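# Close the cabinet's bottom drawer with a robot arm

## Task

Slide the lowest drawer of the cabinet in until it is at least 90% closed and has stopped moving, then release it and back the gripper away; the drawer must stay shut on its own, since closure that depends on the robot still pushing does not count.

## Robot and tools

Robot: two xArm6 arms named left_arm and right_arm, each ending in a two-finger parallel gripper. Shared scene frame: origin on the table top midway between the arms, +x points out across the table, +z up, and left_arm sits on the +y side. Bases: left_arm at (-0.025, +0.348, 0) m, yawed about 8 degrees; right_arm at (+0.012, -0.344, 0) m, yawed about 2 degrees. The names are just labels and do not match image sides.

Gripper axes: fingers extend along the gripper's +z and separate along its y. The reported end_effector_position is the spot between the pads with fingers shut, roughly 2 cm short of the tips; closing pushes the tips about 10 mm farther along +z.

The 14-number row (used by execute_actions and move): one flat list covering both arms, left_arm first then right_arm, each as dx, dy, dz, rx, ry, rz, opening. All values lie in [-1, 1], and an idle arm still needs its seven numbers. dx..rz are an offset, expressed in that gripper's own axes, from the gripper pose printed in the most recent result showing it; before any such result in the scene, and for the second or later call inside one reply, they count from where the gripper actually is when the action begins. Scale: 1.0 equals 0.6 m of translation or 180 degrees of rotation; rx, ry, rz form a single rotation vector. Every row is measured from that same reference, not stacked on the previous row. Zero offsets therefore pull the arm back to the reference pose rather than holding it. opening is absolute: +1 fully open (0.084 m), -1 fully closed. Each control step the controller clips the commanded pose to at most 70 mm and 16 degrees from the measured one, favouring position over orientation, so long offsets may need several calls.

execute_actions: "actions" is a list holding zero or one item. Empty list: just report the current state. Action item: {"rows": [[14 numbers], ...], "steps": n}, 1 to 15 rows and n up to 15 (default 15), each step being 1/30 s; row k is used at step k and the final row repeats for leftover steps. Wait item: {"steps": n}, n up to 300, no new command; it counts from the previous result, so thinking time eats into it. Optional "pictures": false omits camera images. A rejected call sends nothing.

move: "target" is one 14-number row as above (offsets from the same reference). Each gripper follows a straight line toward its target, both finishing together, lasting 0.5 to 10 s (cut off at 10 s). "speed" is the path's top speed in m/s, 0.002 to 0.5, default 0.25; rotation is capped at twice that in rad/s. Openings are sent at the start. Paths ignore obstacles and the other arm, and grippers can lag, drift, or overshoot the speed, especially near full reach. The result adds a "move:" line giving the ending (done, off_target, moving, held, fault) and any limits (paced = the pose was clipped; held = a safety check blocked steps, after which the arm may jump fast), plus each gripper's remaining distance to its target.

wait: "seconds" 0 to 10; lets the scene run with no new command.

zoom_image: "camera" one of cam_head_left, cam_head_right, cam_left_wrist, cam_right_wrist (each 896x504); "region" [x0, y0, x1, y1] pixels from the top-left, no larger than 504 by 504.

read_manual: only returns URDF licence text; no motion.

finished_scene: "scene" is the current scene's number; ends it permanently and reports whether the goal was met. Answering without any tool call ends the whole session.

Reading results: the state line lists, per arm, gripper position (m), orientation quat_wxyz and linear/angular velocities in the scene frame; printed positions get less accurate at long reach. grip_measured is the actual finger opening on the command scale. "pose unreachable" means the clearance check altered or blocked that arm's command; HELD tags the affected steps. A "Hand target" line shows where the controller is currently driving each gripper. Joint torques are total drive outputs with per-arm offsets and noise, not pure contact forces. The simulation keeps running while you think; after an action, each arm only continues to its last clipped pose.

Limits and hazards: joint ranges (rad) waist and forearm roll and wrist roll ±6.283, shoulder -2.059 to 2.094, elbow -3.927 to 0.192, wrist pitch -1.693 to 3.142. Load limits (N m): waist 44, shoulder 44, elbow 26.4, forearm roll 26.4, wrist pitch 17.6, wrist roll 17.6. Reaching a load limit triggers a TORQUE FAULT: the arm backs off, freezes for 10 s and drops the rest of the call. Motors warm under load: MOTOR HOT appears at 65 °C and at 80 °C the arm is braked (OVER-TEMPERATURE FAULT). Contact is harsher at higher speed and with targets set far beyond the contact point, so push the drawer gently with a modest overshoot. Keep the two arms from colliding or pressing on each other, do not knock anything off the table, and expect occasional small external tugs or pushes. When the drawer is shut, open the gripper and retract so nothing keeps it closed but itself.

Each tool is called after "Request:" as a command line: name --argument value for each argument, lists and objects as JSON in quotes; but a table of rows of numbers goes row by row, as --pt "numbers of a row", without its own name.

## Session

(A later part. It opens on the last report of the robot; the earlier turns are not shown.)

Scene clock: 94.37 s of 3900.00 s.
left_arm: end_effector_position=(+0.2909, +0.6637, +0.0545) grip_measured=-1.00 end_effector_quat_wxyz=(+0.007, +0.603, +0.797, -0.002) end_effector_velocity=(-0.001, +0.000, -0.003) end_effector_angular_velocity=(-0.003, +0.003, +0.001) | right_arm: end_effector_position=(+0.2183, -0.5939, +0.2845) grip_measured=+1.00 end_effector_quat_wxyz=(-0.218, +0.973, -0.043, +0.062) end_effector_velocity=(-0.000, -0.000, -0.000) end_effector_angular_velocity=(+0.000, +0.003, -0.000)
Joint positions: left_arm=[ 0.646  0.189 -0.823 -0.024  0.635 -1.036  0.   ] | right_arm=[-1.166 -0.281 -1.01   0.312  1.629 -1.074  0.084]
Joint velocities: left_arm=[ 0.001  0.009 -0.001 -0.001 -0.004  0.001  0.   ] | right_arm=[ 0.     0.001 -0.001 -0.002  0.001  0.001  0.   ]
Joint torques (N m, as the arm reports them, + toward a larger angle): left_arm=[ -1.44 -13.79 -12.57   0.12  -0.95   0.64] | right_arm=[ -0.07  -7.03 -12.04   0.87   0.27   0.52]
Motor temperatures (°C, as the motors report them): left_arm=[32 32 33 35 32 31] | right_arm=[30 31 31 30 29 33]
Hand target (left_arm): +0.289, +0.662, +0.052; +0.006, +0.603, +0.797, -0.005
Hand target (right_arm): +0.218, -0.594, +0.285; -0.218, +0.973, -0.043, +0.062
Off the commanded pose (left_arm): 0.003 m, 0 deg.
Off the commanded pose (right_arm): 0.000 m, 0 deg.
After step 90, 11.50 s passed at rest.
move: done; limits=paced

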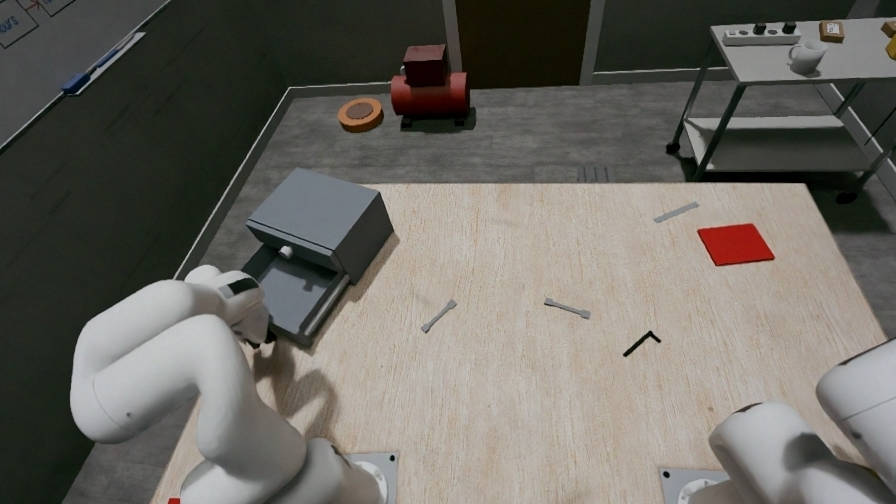

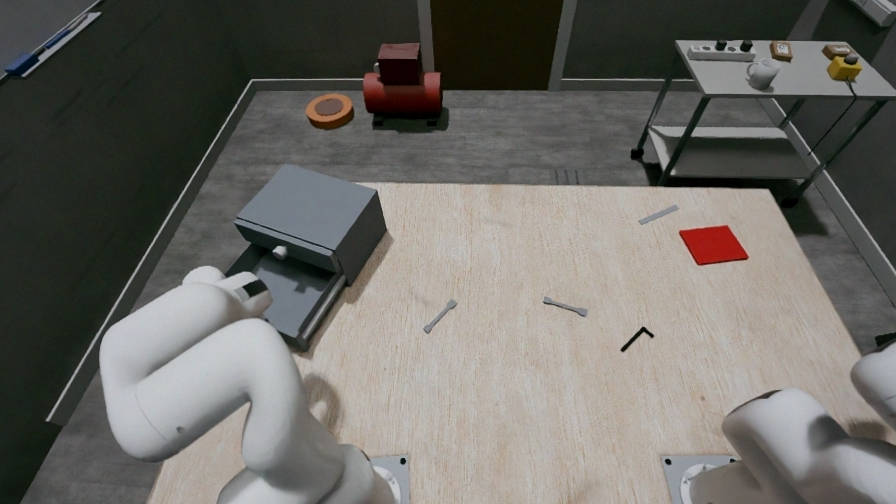

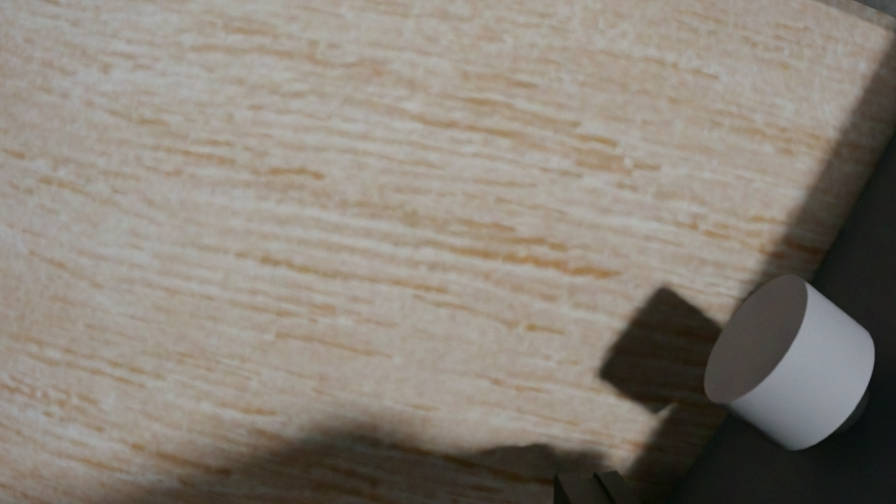

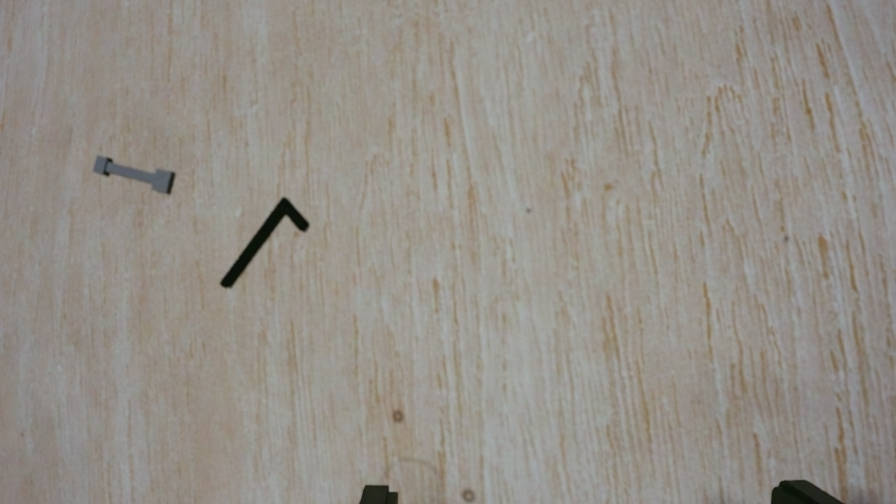

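Request:
move --target '[-0.199,0.287,0,0,0,0,-1,0,0,0,0,0,0,1]' --speed 0.1

Scene clock: 115.07 s of 3900.00 s.
left_arm: end_effector_position=(+0.4396, +0.5988, +0.0553) grip_measured=-1.00 end_effector_quat_wxyz=(-0.010, +0.598, +0.800, -0.038) end_effector_velocity=(+0.000, -0.000, -0.001) end_effector_angular_velocity=(-0.000, +0.000, -0.000) | right_arm: end_effector_position=(+0.2183, -0.5939, +0.2845) grip_measured=+1.00 end_effector_quat_wxyz=(-0.218, +0.973, -0.043, +0.062) end_effector_velocity=(-0.000, -0.000, +0.001) end_effector_angular_velocity=(-0.002, +0.000, -0.000)
Joint positions: left_arm=[ 0.356  0.46  -1.249 -0.018  0.868 -1.345  0.   ] | right_arm=[-1.166 -0.281 -1.01   0.312  1.629 -1.074  0.084]
Joint velocities: left_arm=[-0.001  0.001 -0.     0.    -0.001 -0.     0.   ] | right_arm=[ 0.    -0.001 -0.002 -0.001  0.001  0.001 -0.   ]
Joint torques (N m, as the arm reports them, + toward a larger angle): left_arm=[ 1.74 -9.31 -3.94  0.57  1.24  0.4 ] | right_arm=[ -0.13  -6.93 -12.04   0.94   0.26   0.48]
Motor temperatures (°C, as the motors report them): left_arm=[32 31 31 35 32 31] | right_arm=[30 31 31 30 29 33]
Hand target (left_arm): +0.438, +0.598, +0.053; -0.011, +0.598, +0.800, -0.041
Hand target (right_arm): +0.218, -0.594, +0.285; -0.218, +0.973, -0.043, +0.062
Off the commanded pose (left_arm): 0.050 m, 5 deg.
Off the commanded pose (right_arm): 0.000 m, 0 deg.
TORQUE FAULT: the external load on joint 5 (wrist pitch) of the left arm reached its load limit, and that arm stopped for 10 seconds. A torque fault stops only its own arm. That arm's remaining commands of this call were not run. Joint 5 (wrist pitch) of that arm moved back by up to 3 degrees. That arm holds there, with its grip as last carried out, and accepts commands again: back off and push less far. That arm stops again, at the same cost, whenever a joint's load reaches its limit.
After step 90, 5.63 s passed at rest.
move: fault (left_arm)

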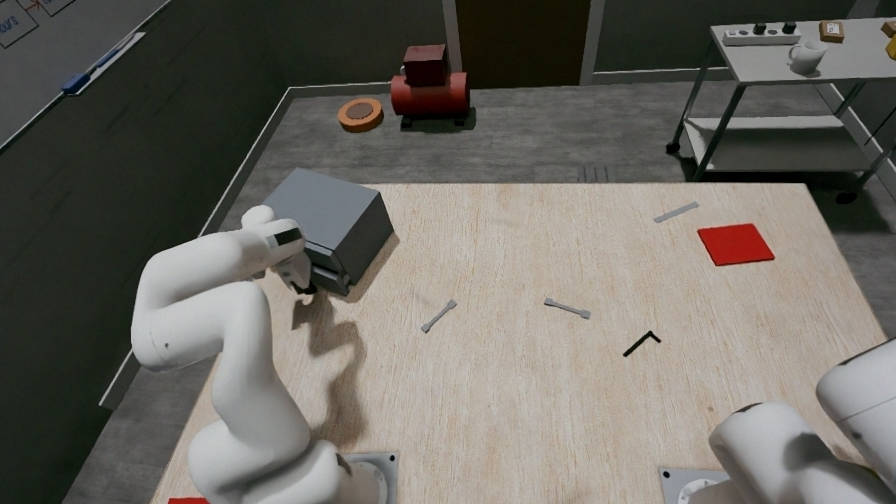

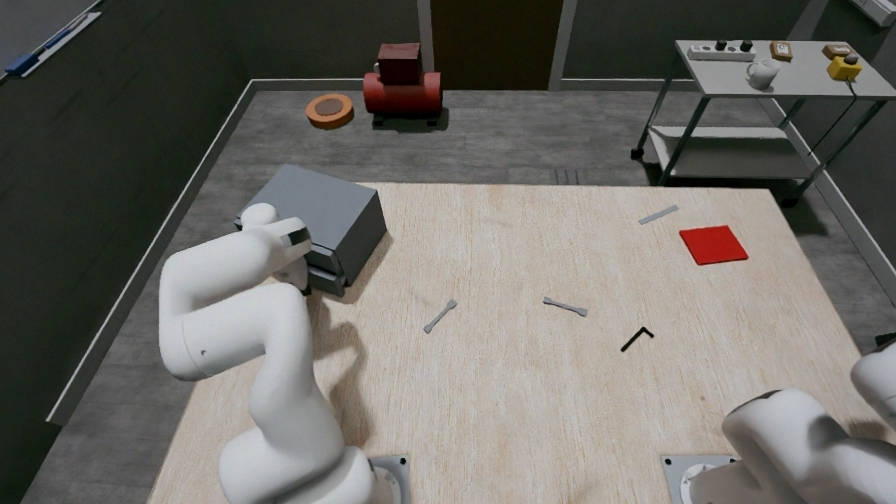

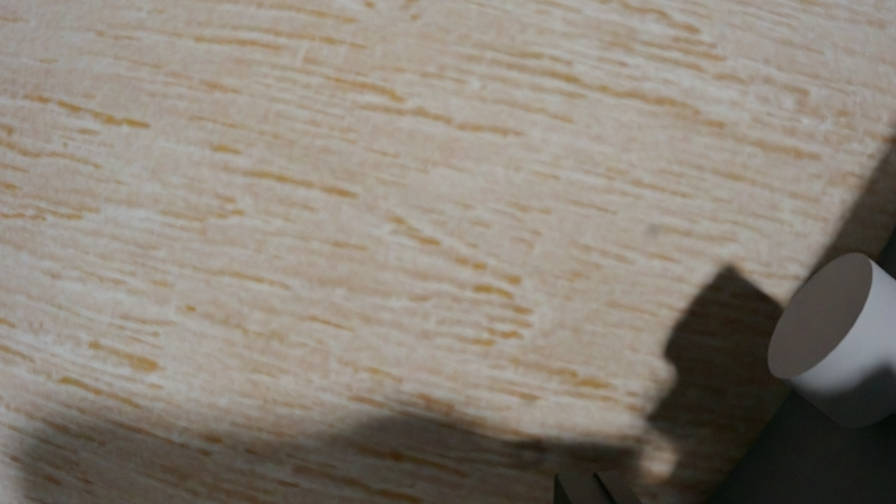

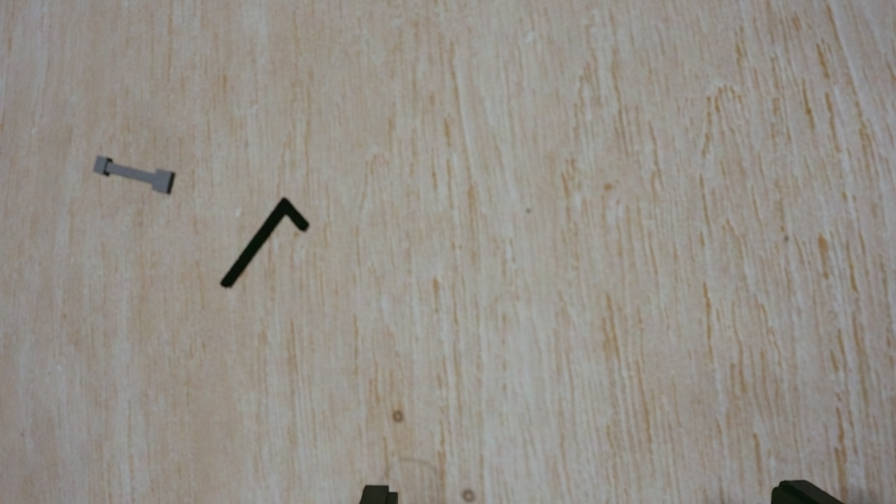

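Overpushed; drawer likely closed. Back off and lift.

Request:
move --target '[0.08,-0.12,-0.6,0,0,0,-1,0,0,0,0,0,0,1]' --speed 0.4

Scene clock: 119.67 s of 3900.00 s.
left_arm: end_effector_position=(+0.3792, +0.6437, +0.4178) grip_measured=-1.00 end_effector_quat_wxyz=(-0.011, +0.597, +0.801, -0.038) end_effector_velocity=(-0.000, +0.001, +0.002) end_effector_angular_velocity=(-0.000, +0.000, +0.002) | right_arm: end_effector_position=(+0.2183, -0.5939, +0.2845) grip_measured=+1.00 end_effector_quat_wxyz=(-0.218, +0.973, -0.043, +0.062) end_effector_velocity=(-0.000, +0.000, -0.000) end_effector_angular_velocity=(+0.002, +0.001, +0.001)
Joint positions: left_arm=[ 0.489  0.266 -2.046 -0.002  1.86  -1.227  0.   ] | right_arm=[-1.166 -0.281 -1.01   0.312  1.629 -1.074  0.084]
Joint velocities: left_arm=[ 0.002  0.005 -0.013 -0.     0.008  0.     0.   ] | right_arm=[ 0.     0.     0.    -0.     0.001  0.     0.   ]
Joint torques (N m, as the arm reports them, + toward a larger angle): left_arm=[ -0.34 -26.76 -22.58   0.11  -1.94   0.81] | right_arm=[ -0.09  -7.03 -12.12   0.93   0.3    0.51]
Motor temperatures (°C, as the motors report them): left_arm=[32 31 31 35 32 31] | right_arm=[30 31 31 30 29 33]
Hand target (left_arm): +0.379, +0.644, +0.418; -0.011, +0.597, +0.801, -0.038
Hand target (right_arm): +0.218, -0.594, +0.285; -0.218, +0.973, -0.043, +0.062
Off the commanded pose (left_arm): 0.001 m, 0 deg.
Off the commanded pose (right_arm): 0.000 m, 0 deg.
move: done; limits=paced

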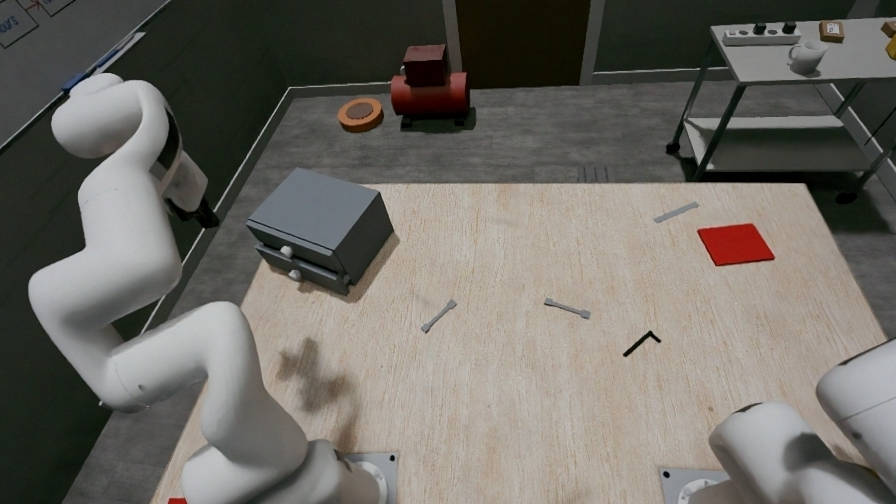

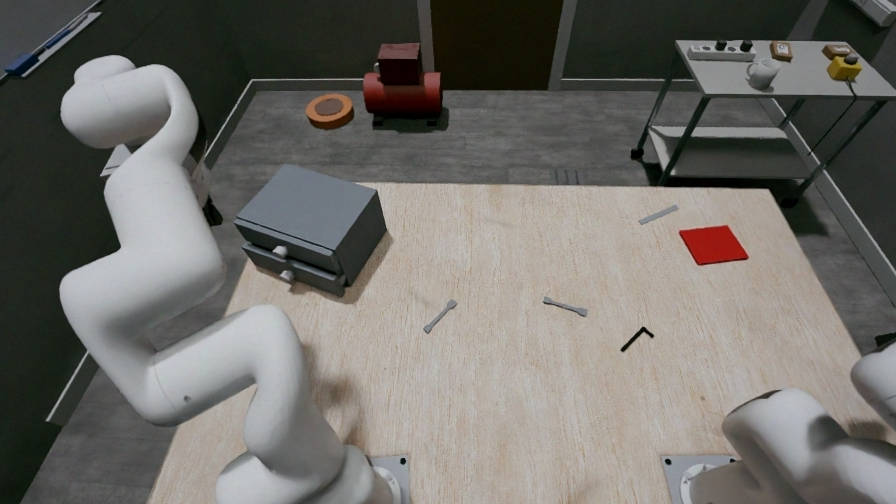

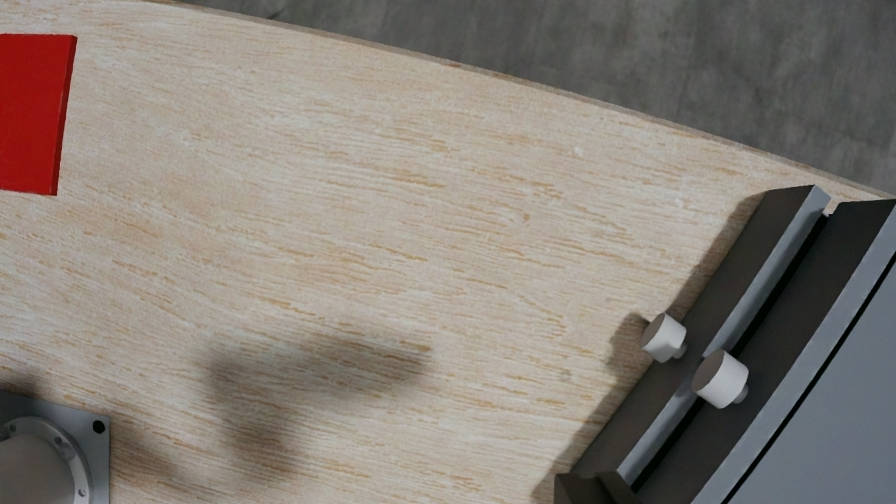

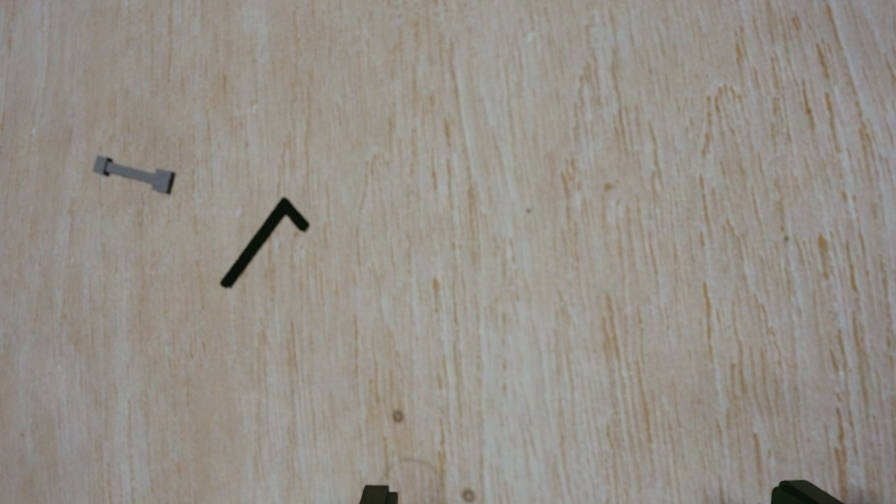

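Request:
zoom_image --camera "cam_head_right" --region '[200, 150, 420, 310]'

Region (200, 150, 420, 310) of cam_head_right's 896x504 image, scaled by 2.291, with more detail than that image has; it fills the top 367 rows of this view, and the rest is white.

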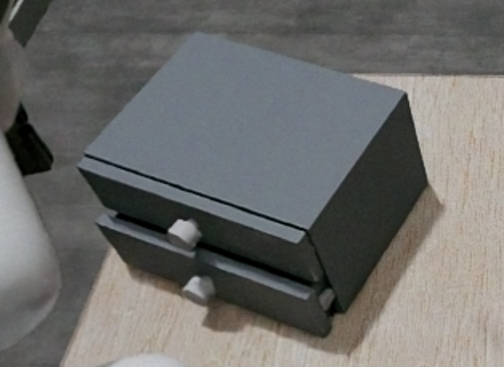

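Request:
move --target '[-0.115,-0.018,0.63,-0.13,-0.091,0,-1,0,0,0,0,0,0,1]' --speed 0.4

Scene clock: 139.77 s of 3900.00 s.
left_arm: end_effector_position=(+0.3650, +0.5545, +0.0444) grip_measured=-1.00 end_effector_quat_wxyz=(+0.223, +0.577, +0.785, +0.039) end_effector_velocity=(-0.001, -0.002, -0.002) end_effector_angular_velocity=(-0.006, -0.010, -0.003) | right_arm: end_effector_position=(+0.2183, -0.5939, +0.2845) grip_measured=+1.00 end_effector_quat_wxyz=(-0.218, +0.973, -0.043, +0.062) end_effector_velocity=(+0.000, -0.000, -0.000) end_effector_angular_velocity=(-0.001, +0.001, -0.001)
Joint positions: left_arm=[ 0.432  0.152 -0.672 -0.988  0.473 -0.413  0.   ] | right_arm=[-1.166 -0.281 -1.01   0.312  1.629 -1.074  0.084]
Joint velocities: left_arm=[ 0.     0.004  0.002 -0.032  0.003  0.034  0.   ] | right_arm=[ 0.     0.    -0.001 -0.    -0.001  0.001 -0.   ]
Joint torques (N m, as the arm reports them, + toward a larger angle): left_arm=[ -0.38 -21.47 -19.28   0.41  -1.62   0.82] | right_arm=[  0.    -7.11 -12.16   0.83   0.23   0.54]
Motor temperatures (°C, as the motors report them): left_arm=[32 32 32 35 32 31] | right_arm=[30 31 31 30 29 33]
Hand target (left_arm): +0.365, +0.554, +0.044; +0.224, +0.576, +0.785, +0.039
Hand target (right_arm): +0.218, -0.594, +0.285; -0.218, +0.973, -0.043, +0.062
Off the commanded pose (left_arm): 0.002 m, 0 deg.
Off the commanded pose (right_arm): 0.000 m, 0 deg.
After step 90, 15.23 s passed at rest.
move: done; limits=paced

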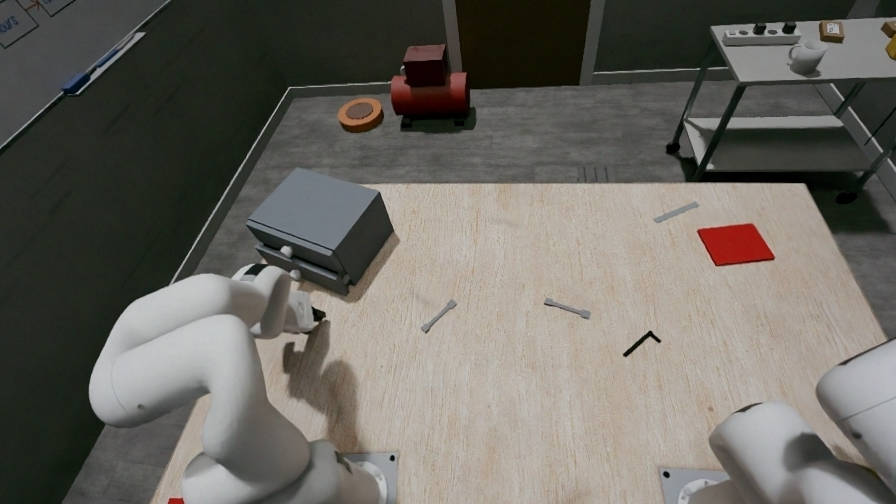

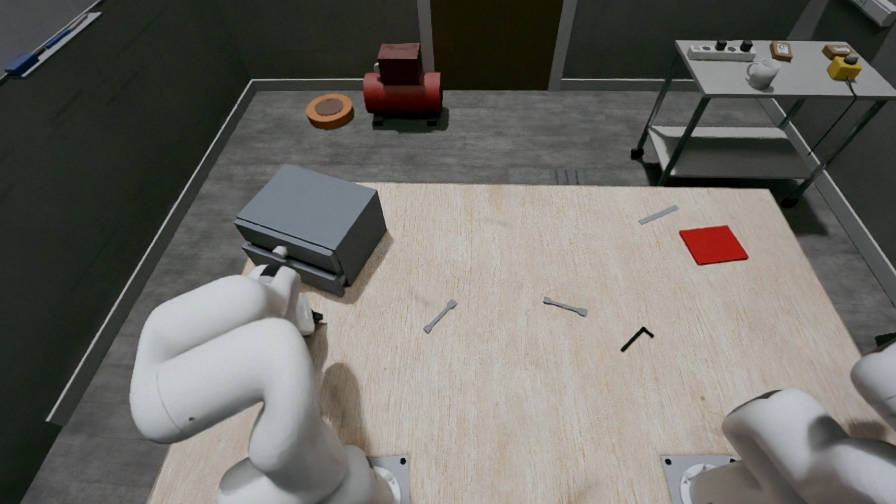

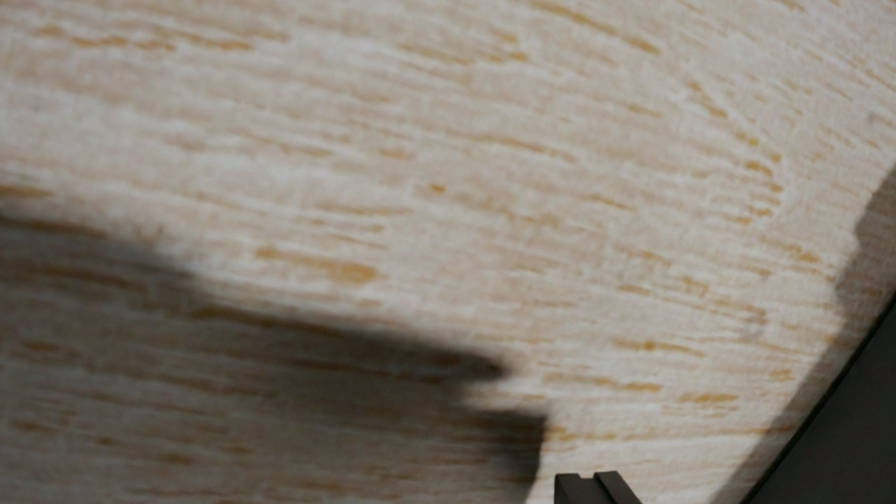

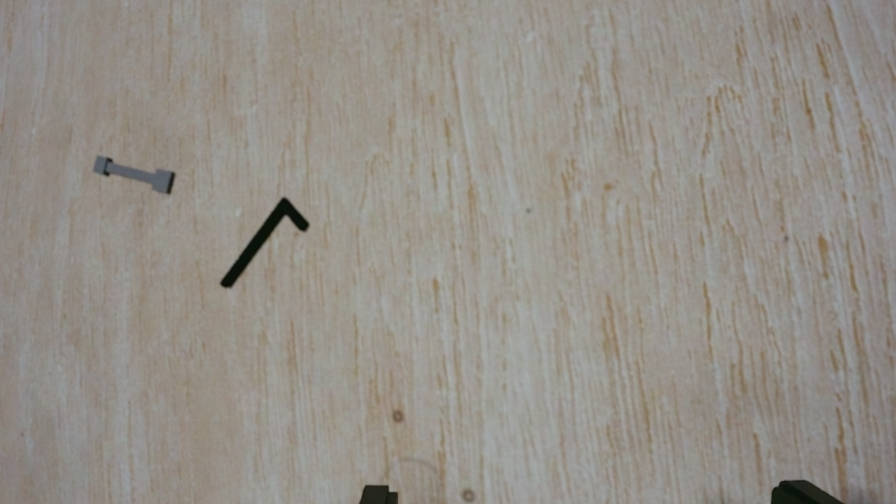

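Request:
move --target '[-0.0735,0.1037,0.0618,0,0,0,-1,0,0,0,0,0,0,1]' --speed 0.1

Scene clock: 150.97 s of 3900.00 s.
left_arm: end_effector_position=(+0.4451, +0.5271, +0.0444) grip_measured=-1.00 end_effector_quat_wxyz=(+0.224, +0.576, +0.785, +0.039) end_effector_velocity=(+0.002, -0.000, +0.001) end_effector_angular_velocity=(+0.001, -0.002, -0.000) | right_arm: end_effector_position=(+0.2183, -0.5939, +0.2845) grip_measured=+1.00 end_effector_quat_wxyz=(-0.218, +0.973, -0.043, +0.062) end_effector_velocity=(+0.000, -0.000, +0.001) end_effector_angular_velocity=(-0.002, -0.001, +0.001)
Joint positions: left_arm=[ 0.279  0.291 -0.853 -0.957  0.431 -0.594  0.   ] | right_arm=[-1.166 -0.281 -1.01   0.312  1.629 -1.074  0.084]
Joint velocities: left_arm=[-0.002  0.002 -0.006  0.003 -0.    -0.005  0.   ] | right_arm=[ 0.    -0.001 -0.001 -0.001  0.    -0.001  0.   ]
Joint torques (N m, as the arm reports them, + toward a larger angle): left_arm=[ -1.56 -26.09 -22.07   0.25  -1.96   0.73] | right_arm=[ -0.18  -7.07 -12.16   0.83   0.28   0.47]
Motor temperatures (°C, as the motors report them): left_arm=[32 32 32 35 32 31] | right_arm=[30 31 31 30 29 33]
Hand target (left_arm): +0.445, +0.527, +0.045; +0.224, +0.576, +0.785, +0.040
Hand target (right_arm): +0.218, -0.594, +0.285; -0.218, +0.973, -0.043, +0.062
Off the commanded pose (left_arm): 0.000 m, 0 deg.
Off the commanded pose (right_arm): 0.000 m, 0 deg.
After step 90, 6.90 s passed at rest.
move: done

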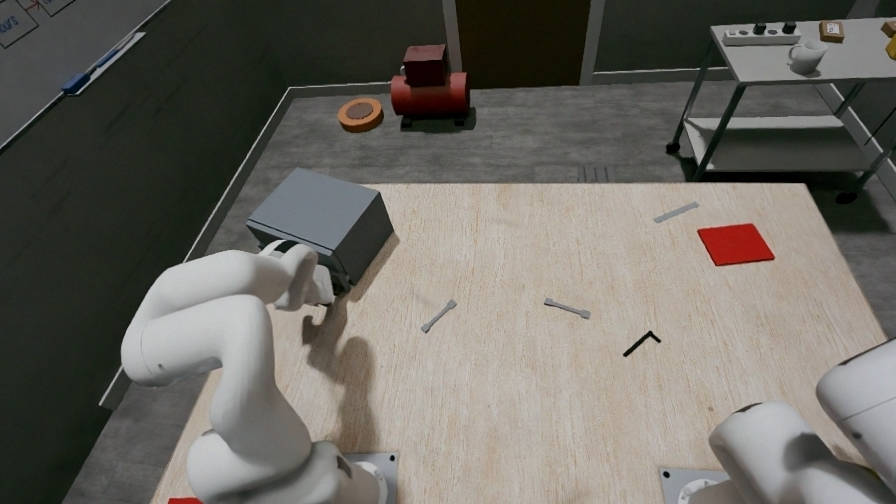

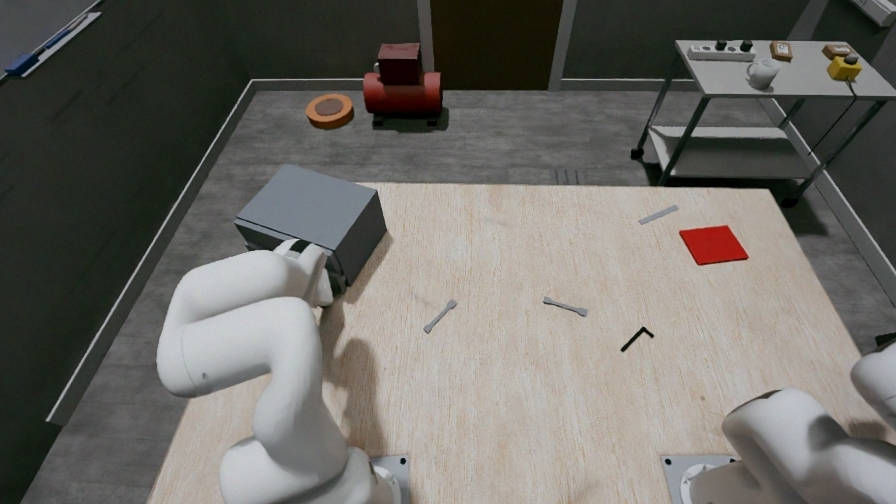

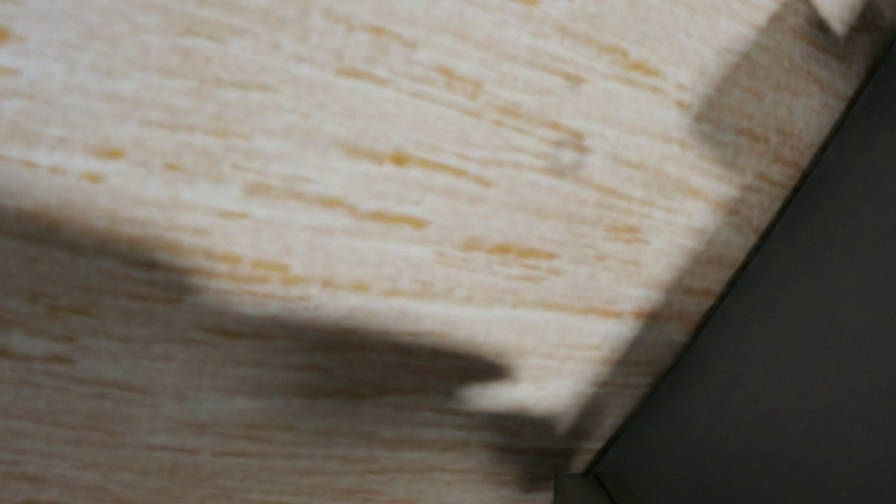

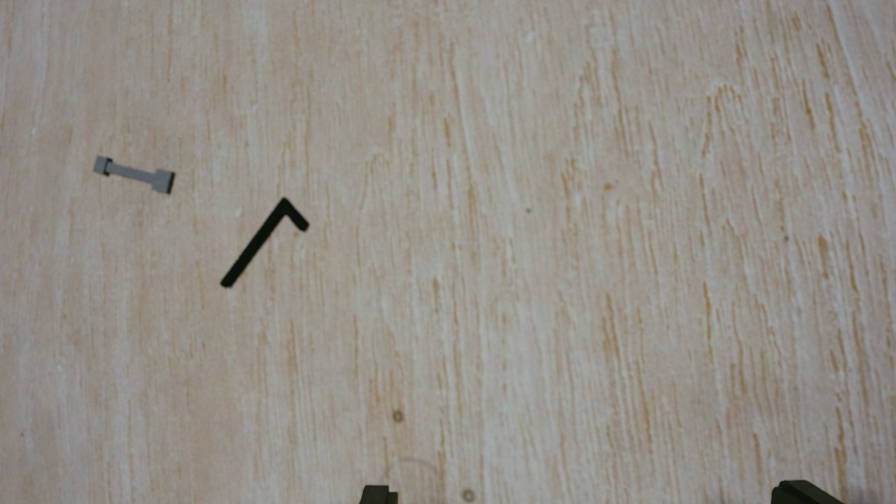

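Just reaching contact; push 4 cm more.

Request:
move --target '[-0.0346,0.0488,0.029,0,0,0,-1,0,0,0,0,0,0,1]' --speed 0.05

Scene clock: 164.30 s of 3900.00 s.
left_arm: end_effector_position=(+0.4368, +0.5161, +0.0230) grip_measured=-1.00 end_effector_quat_wxyz=(+0.207, +0.565, +0.798, +0.016) end_effector_velocity=(+0.000, -0.001, +0.000) end_effector_angular_velocity=(-0.000, -0.000, -0.001) | right_arm: end_effector_position=(+0.2183, -0.5939, +0.2845) grip_measured=+1.00 end_effector_quat_wxyz=(-0.218, +0.973, -0.043, +0.062) end_effector_velocity=(-0.000, -0.000, -0.001) end_effector_angular_velocity=(-0.000, +0.001, +0.002)
Joint positions: left_arm=[ 0.261  0.33  -0.847 -0.93   0.422 -0.662  0.   ] | right_arm=[-1.166 -0.281 -1.01   0.312  1.629 -1.074  0.084]
Joint velocities: left_arm=[-0.001  0.    -0.001 -0.     0.    -0.     0.   ] | right_arm=[ 0.     0.001  0.001 -0.001 -0.002 -0.002 -0.   ]
Joint torques (N m, as the arm reports them, + toward a larger angle): left_arm=[ 2.84 -3.89  1.39  0.98 -0.59  0.68] | right_arm=[ -0.05  -7.08 -12.14   0.99   0.27   0.54]
Motor temperatures (°C, as the motors report them): left_arm=[32 32 32 35 32 31] | right_arm=[30 31 31 30 29 33]
Hand target (left_arm): +0.434, +0.515, +0.020; +0.205, +0.565, +0.799, +0.013
Hand target (right_arm): +0.218, -0.594, +0.285; -0.218, +0.973, -0.043, +0.062
Off the commanded pose (left_arm): 0.051 m, 4 deg.
Off the commanded pose (right_arm): 0.000 m, 0 deg.
TORQUE FAULT: the external load on joint 3 (elbow) of the left arm reached its load limit, and that arm stopped for 10 seconds. A torque fault stops only its own arm. That arm's remaining commands of this call were not run. Joint 3 (elbow) of that arm moved back by up to 3 degrees. That arm holds there, with its grip as last carried out, and accepts commands again: back off and push less far. That arm stops again, at the same cost, whenever a joint's load reaches its limit.
move: fault (left_arm)

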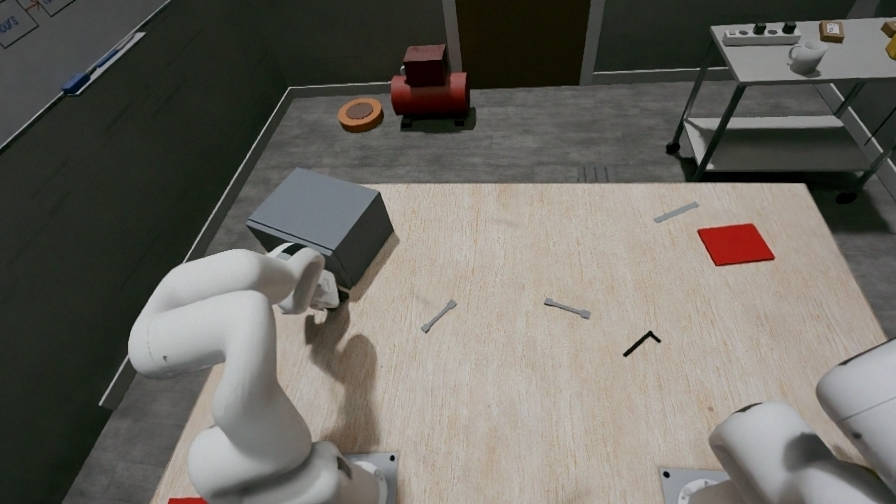

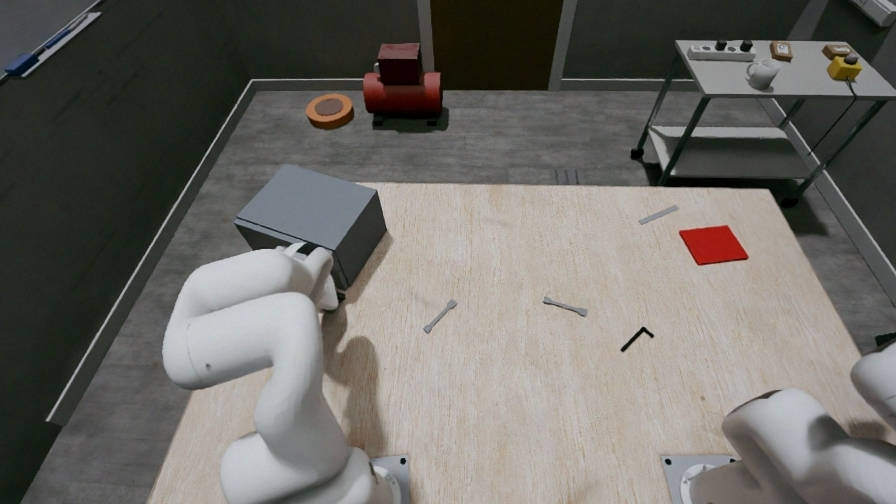

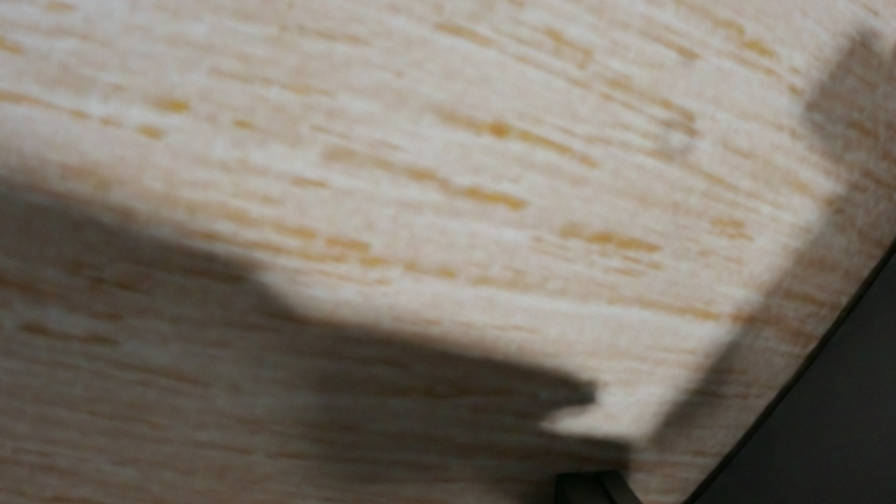

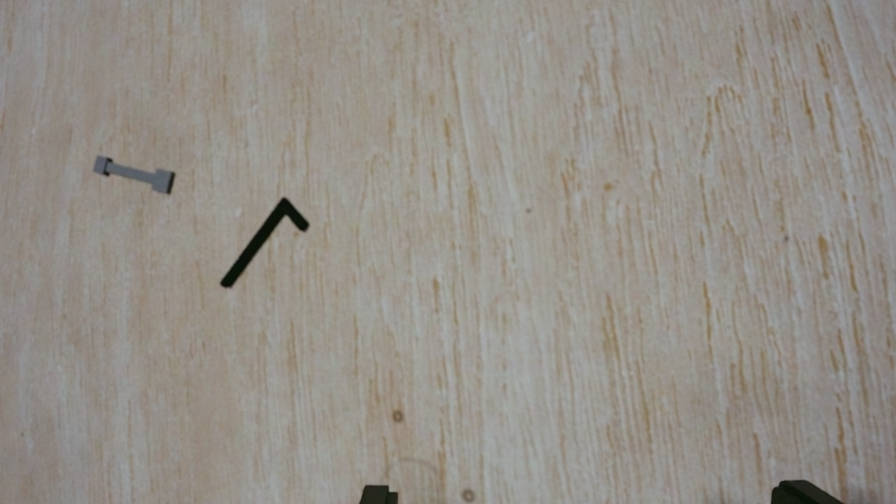

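Request:
move --target '[0.08,-0.12,-0.6,0,0,0,-1,0,0,0,0,0,0,1]' --speed 0.4

Request:
zoom_image --camera "cam_head_right" --region '[200, 150, 420, 310]'

Scene clock: 171.67 s of 3900.00 s.
left_arm: end_effector_position=(+0.2330, +0.6095, +0.3178) grip_measured=-1.00 end_effector_quat_wxyz=(+0.205, +0.564, +0.799, +0.015) end_effector_velocity=(-0.001, +0.002, +0.003) end_effector_angular_velocity=(+0.004, -0.003, +0.002) | right_arm: end_effector_position=(+0.2183, -0.5939, +0.2845) grip_measured=+1.00 end_effector_quat_wxyz=(-0.218, +0.973, -0.043, +0.062) end_effector_velocity=(-0.000, +0.001, -0.001) end_effector_angular_velocity=(+0.003, +0.000, +0.002)
Joint positions: left_arm=[ 0.912 -0.428 -0.93  -0.422  1.386 -0.771  0.   ] | right_arm=[-1.166 -0.281 -1.01   0.312  1.629 -1.074  0.084]
Joint velocities: left_arm=[ 0.005 -0.002 -0.007  0.     0.005  0.002  0.   ] | right_arm=[ 0.     0.002  0.001  0.     0.001 -0.002 -0.   ]
Joint torques (N m, as the arm reports them, + toward a larger angle): left_arm=[ -0.46 -12.42 -25.75  -0.59  -1.96   0.83] | right_arm=[  0.06  -7.13 -12.08   0.87   0.25   0.51]
Motor temperatures (°C, as the motors report them): left_arm=[32 32 31 35 32 31] | right_arm=[30 31 32 30 29 33]
Hand target (left_arm): +0.233, +0.610, +0.318; +0.205, +0.564, +0.799, +0.016
Hand target (right_arm): +0.218, -0.594, +0.285; -0.218, +0.973, -0.043, +0.062
Off the commanded pose (left_arm): 0.001 m, 0 deg.
Off the commanded pose (right_arm): 0.000 m, 0 deg.
After step 90, 2.60 s passed at rest.
move: done; limits=paced

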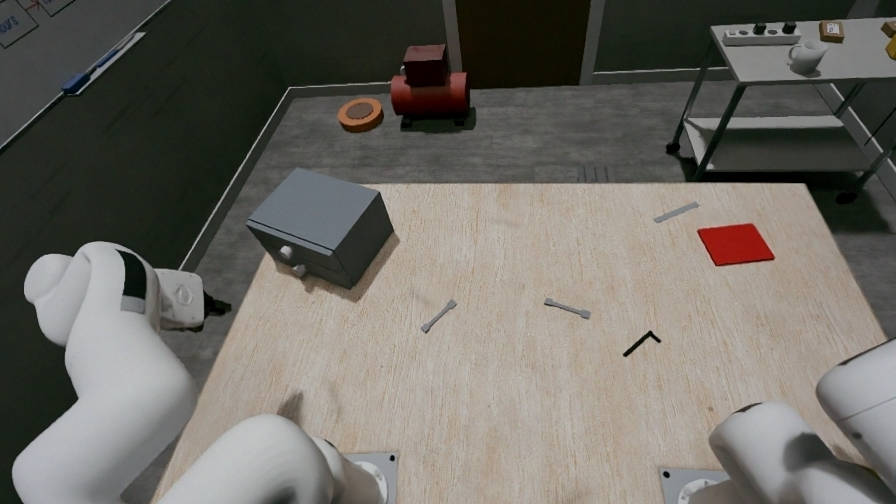

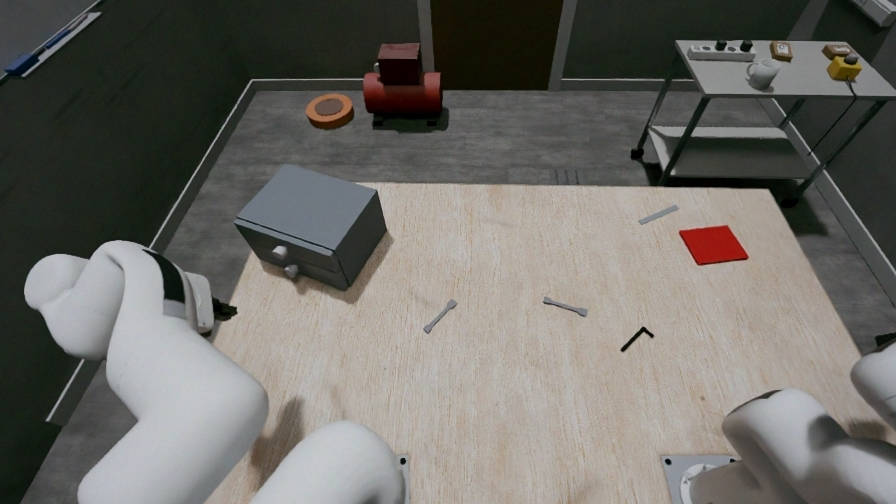

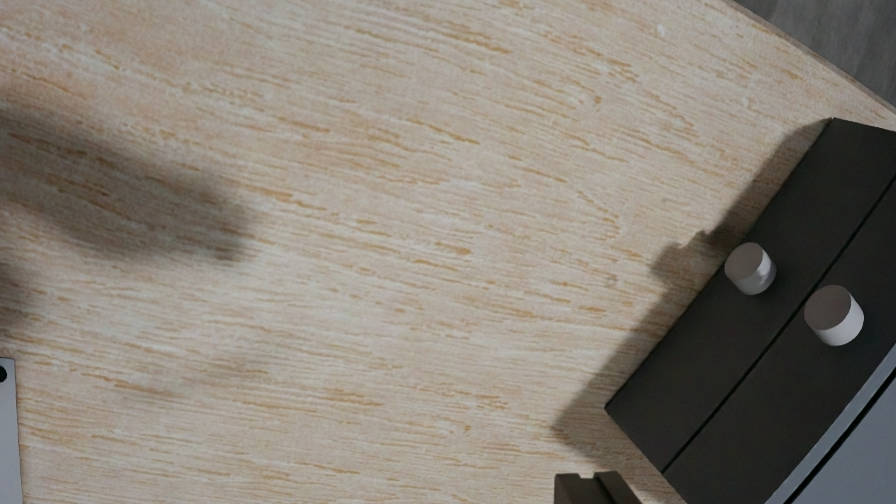

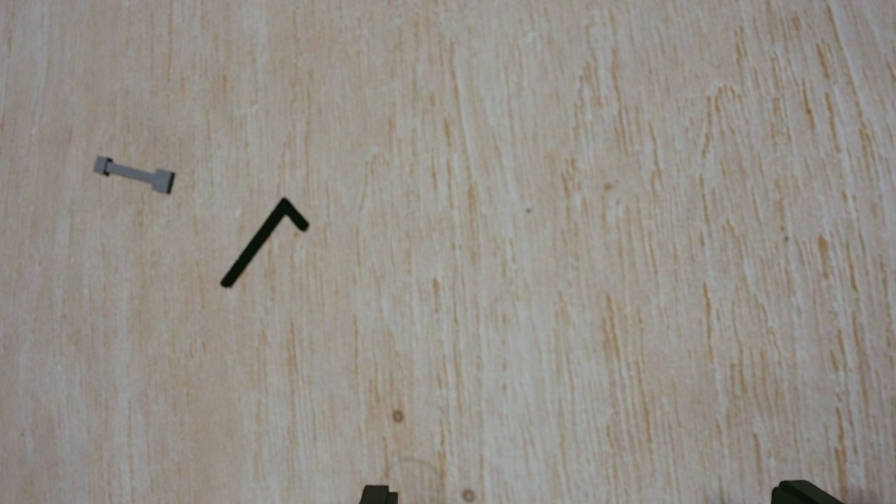

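Region (200, 150, 420, 310) of cam_head_right's 896x504 image, scaled by 2.291, with more detail than that image has; it fills the top 367 rows of this view, and the rest is white.

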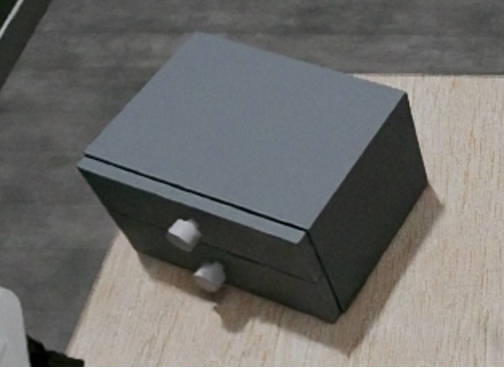

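Closed.

Request:
finished_scene --scene 1

The scene is finished: the task was done.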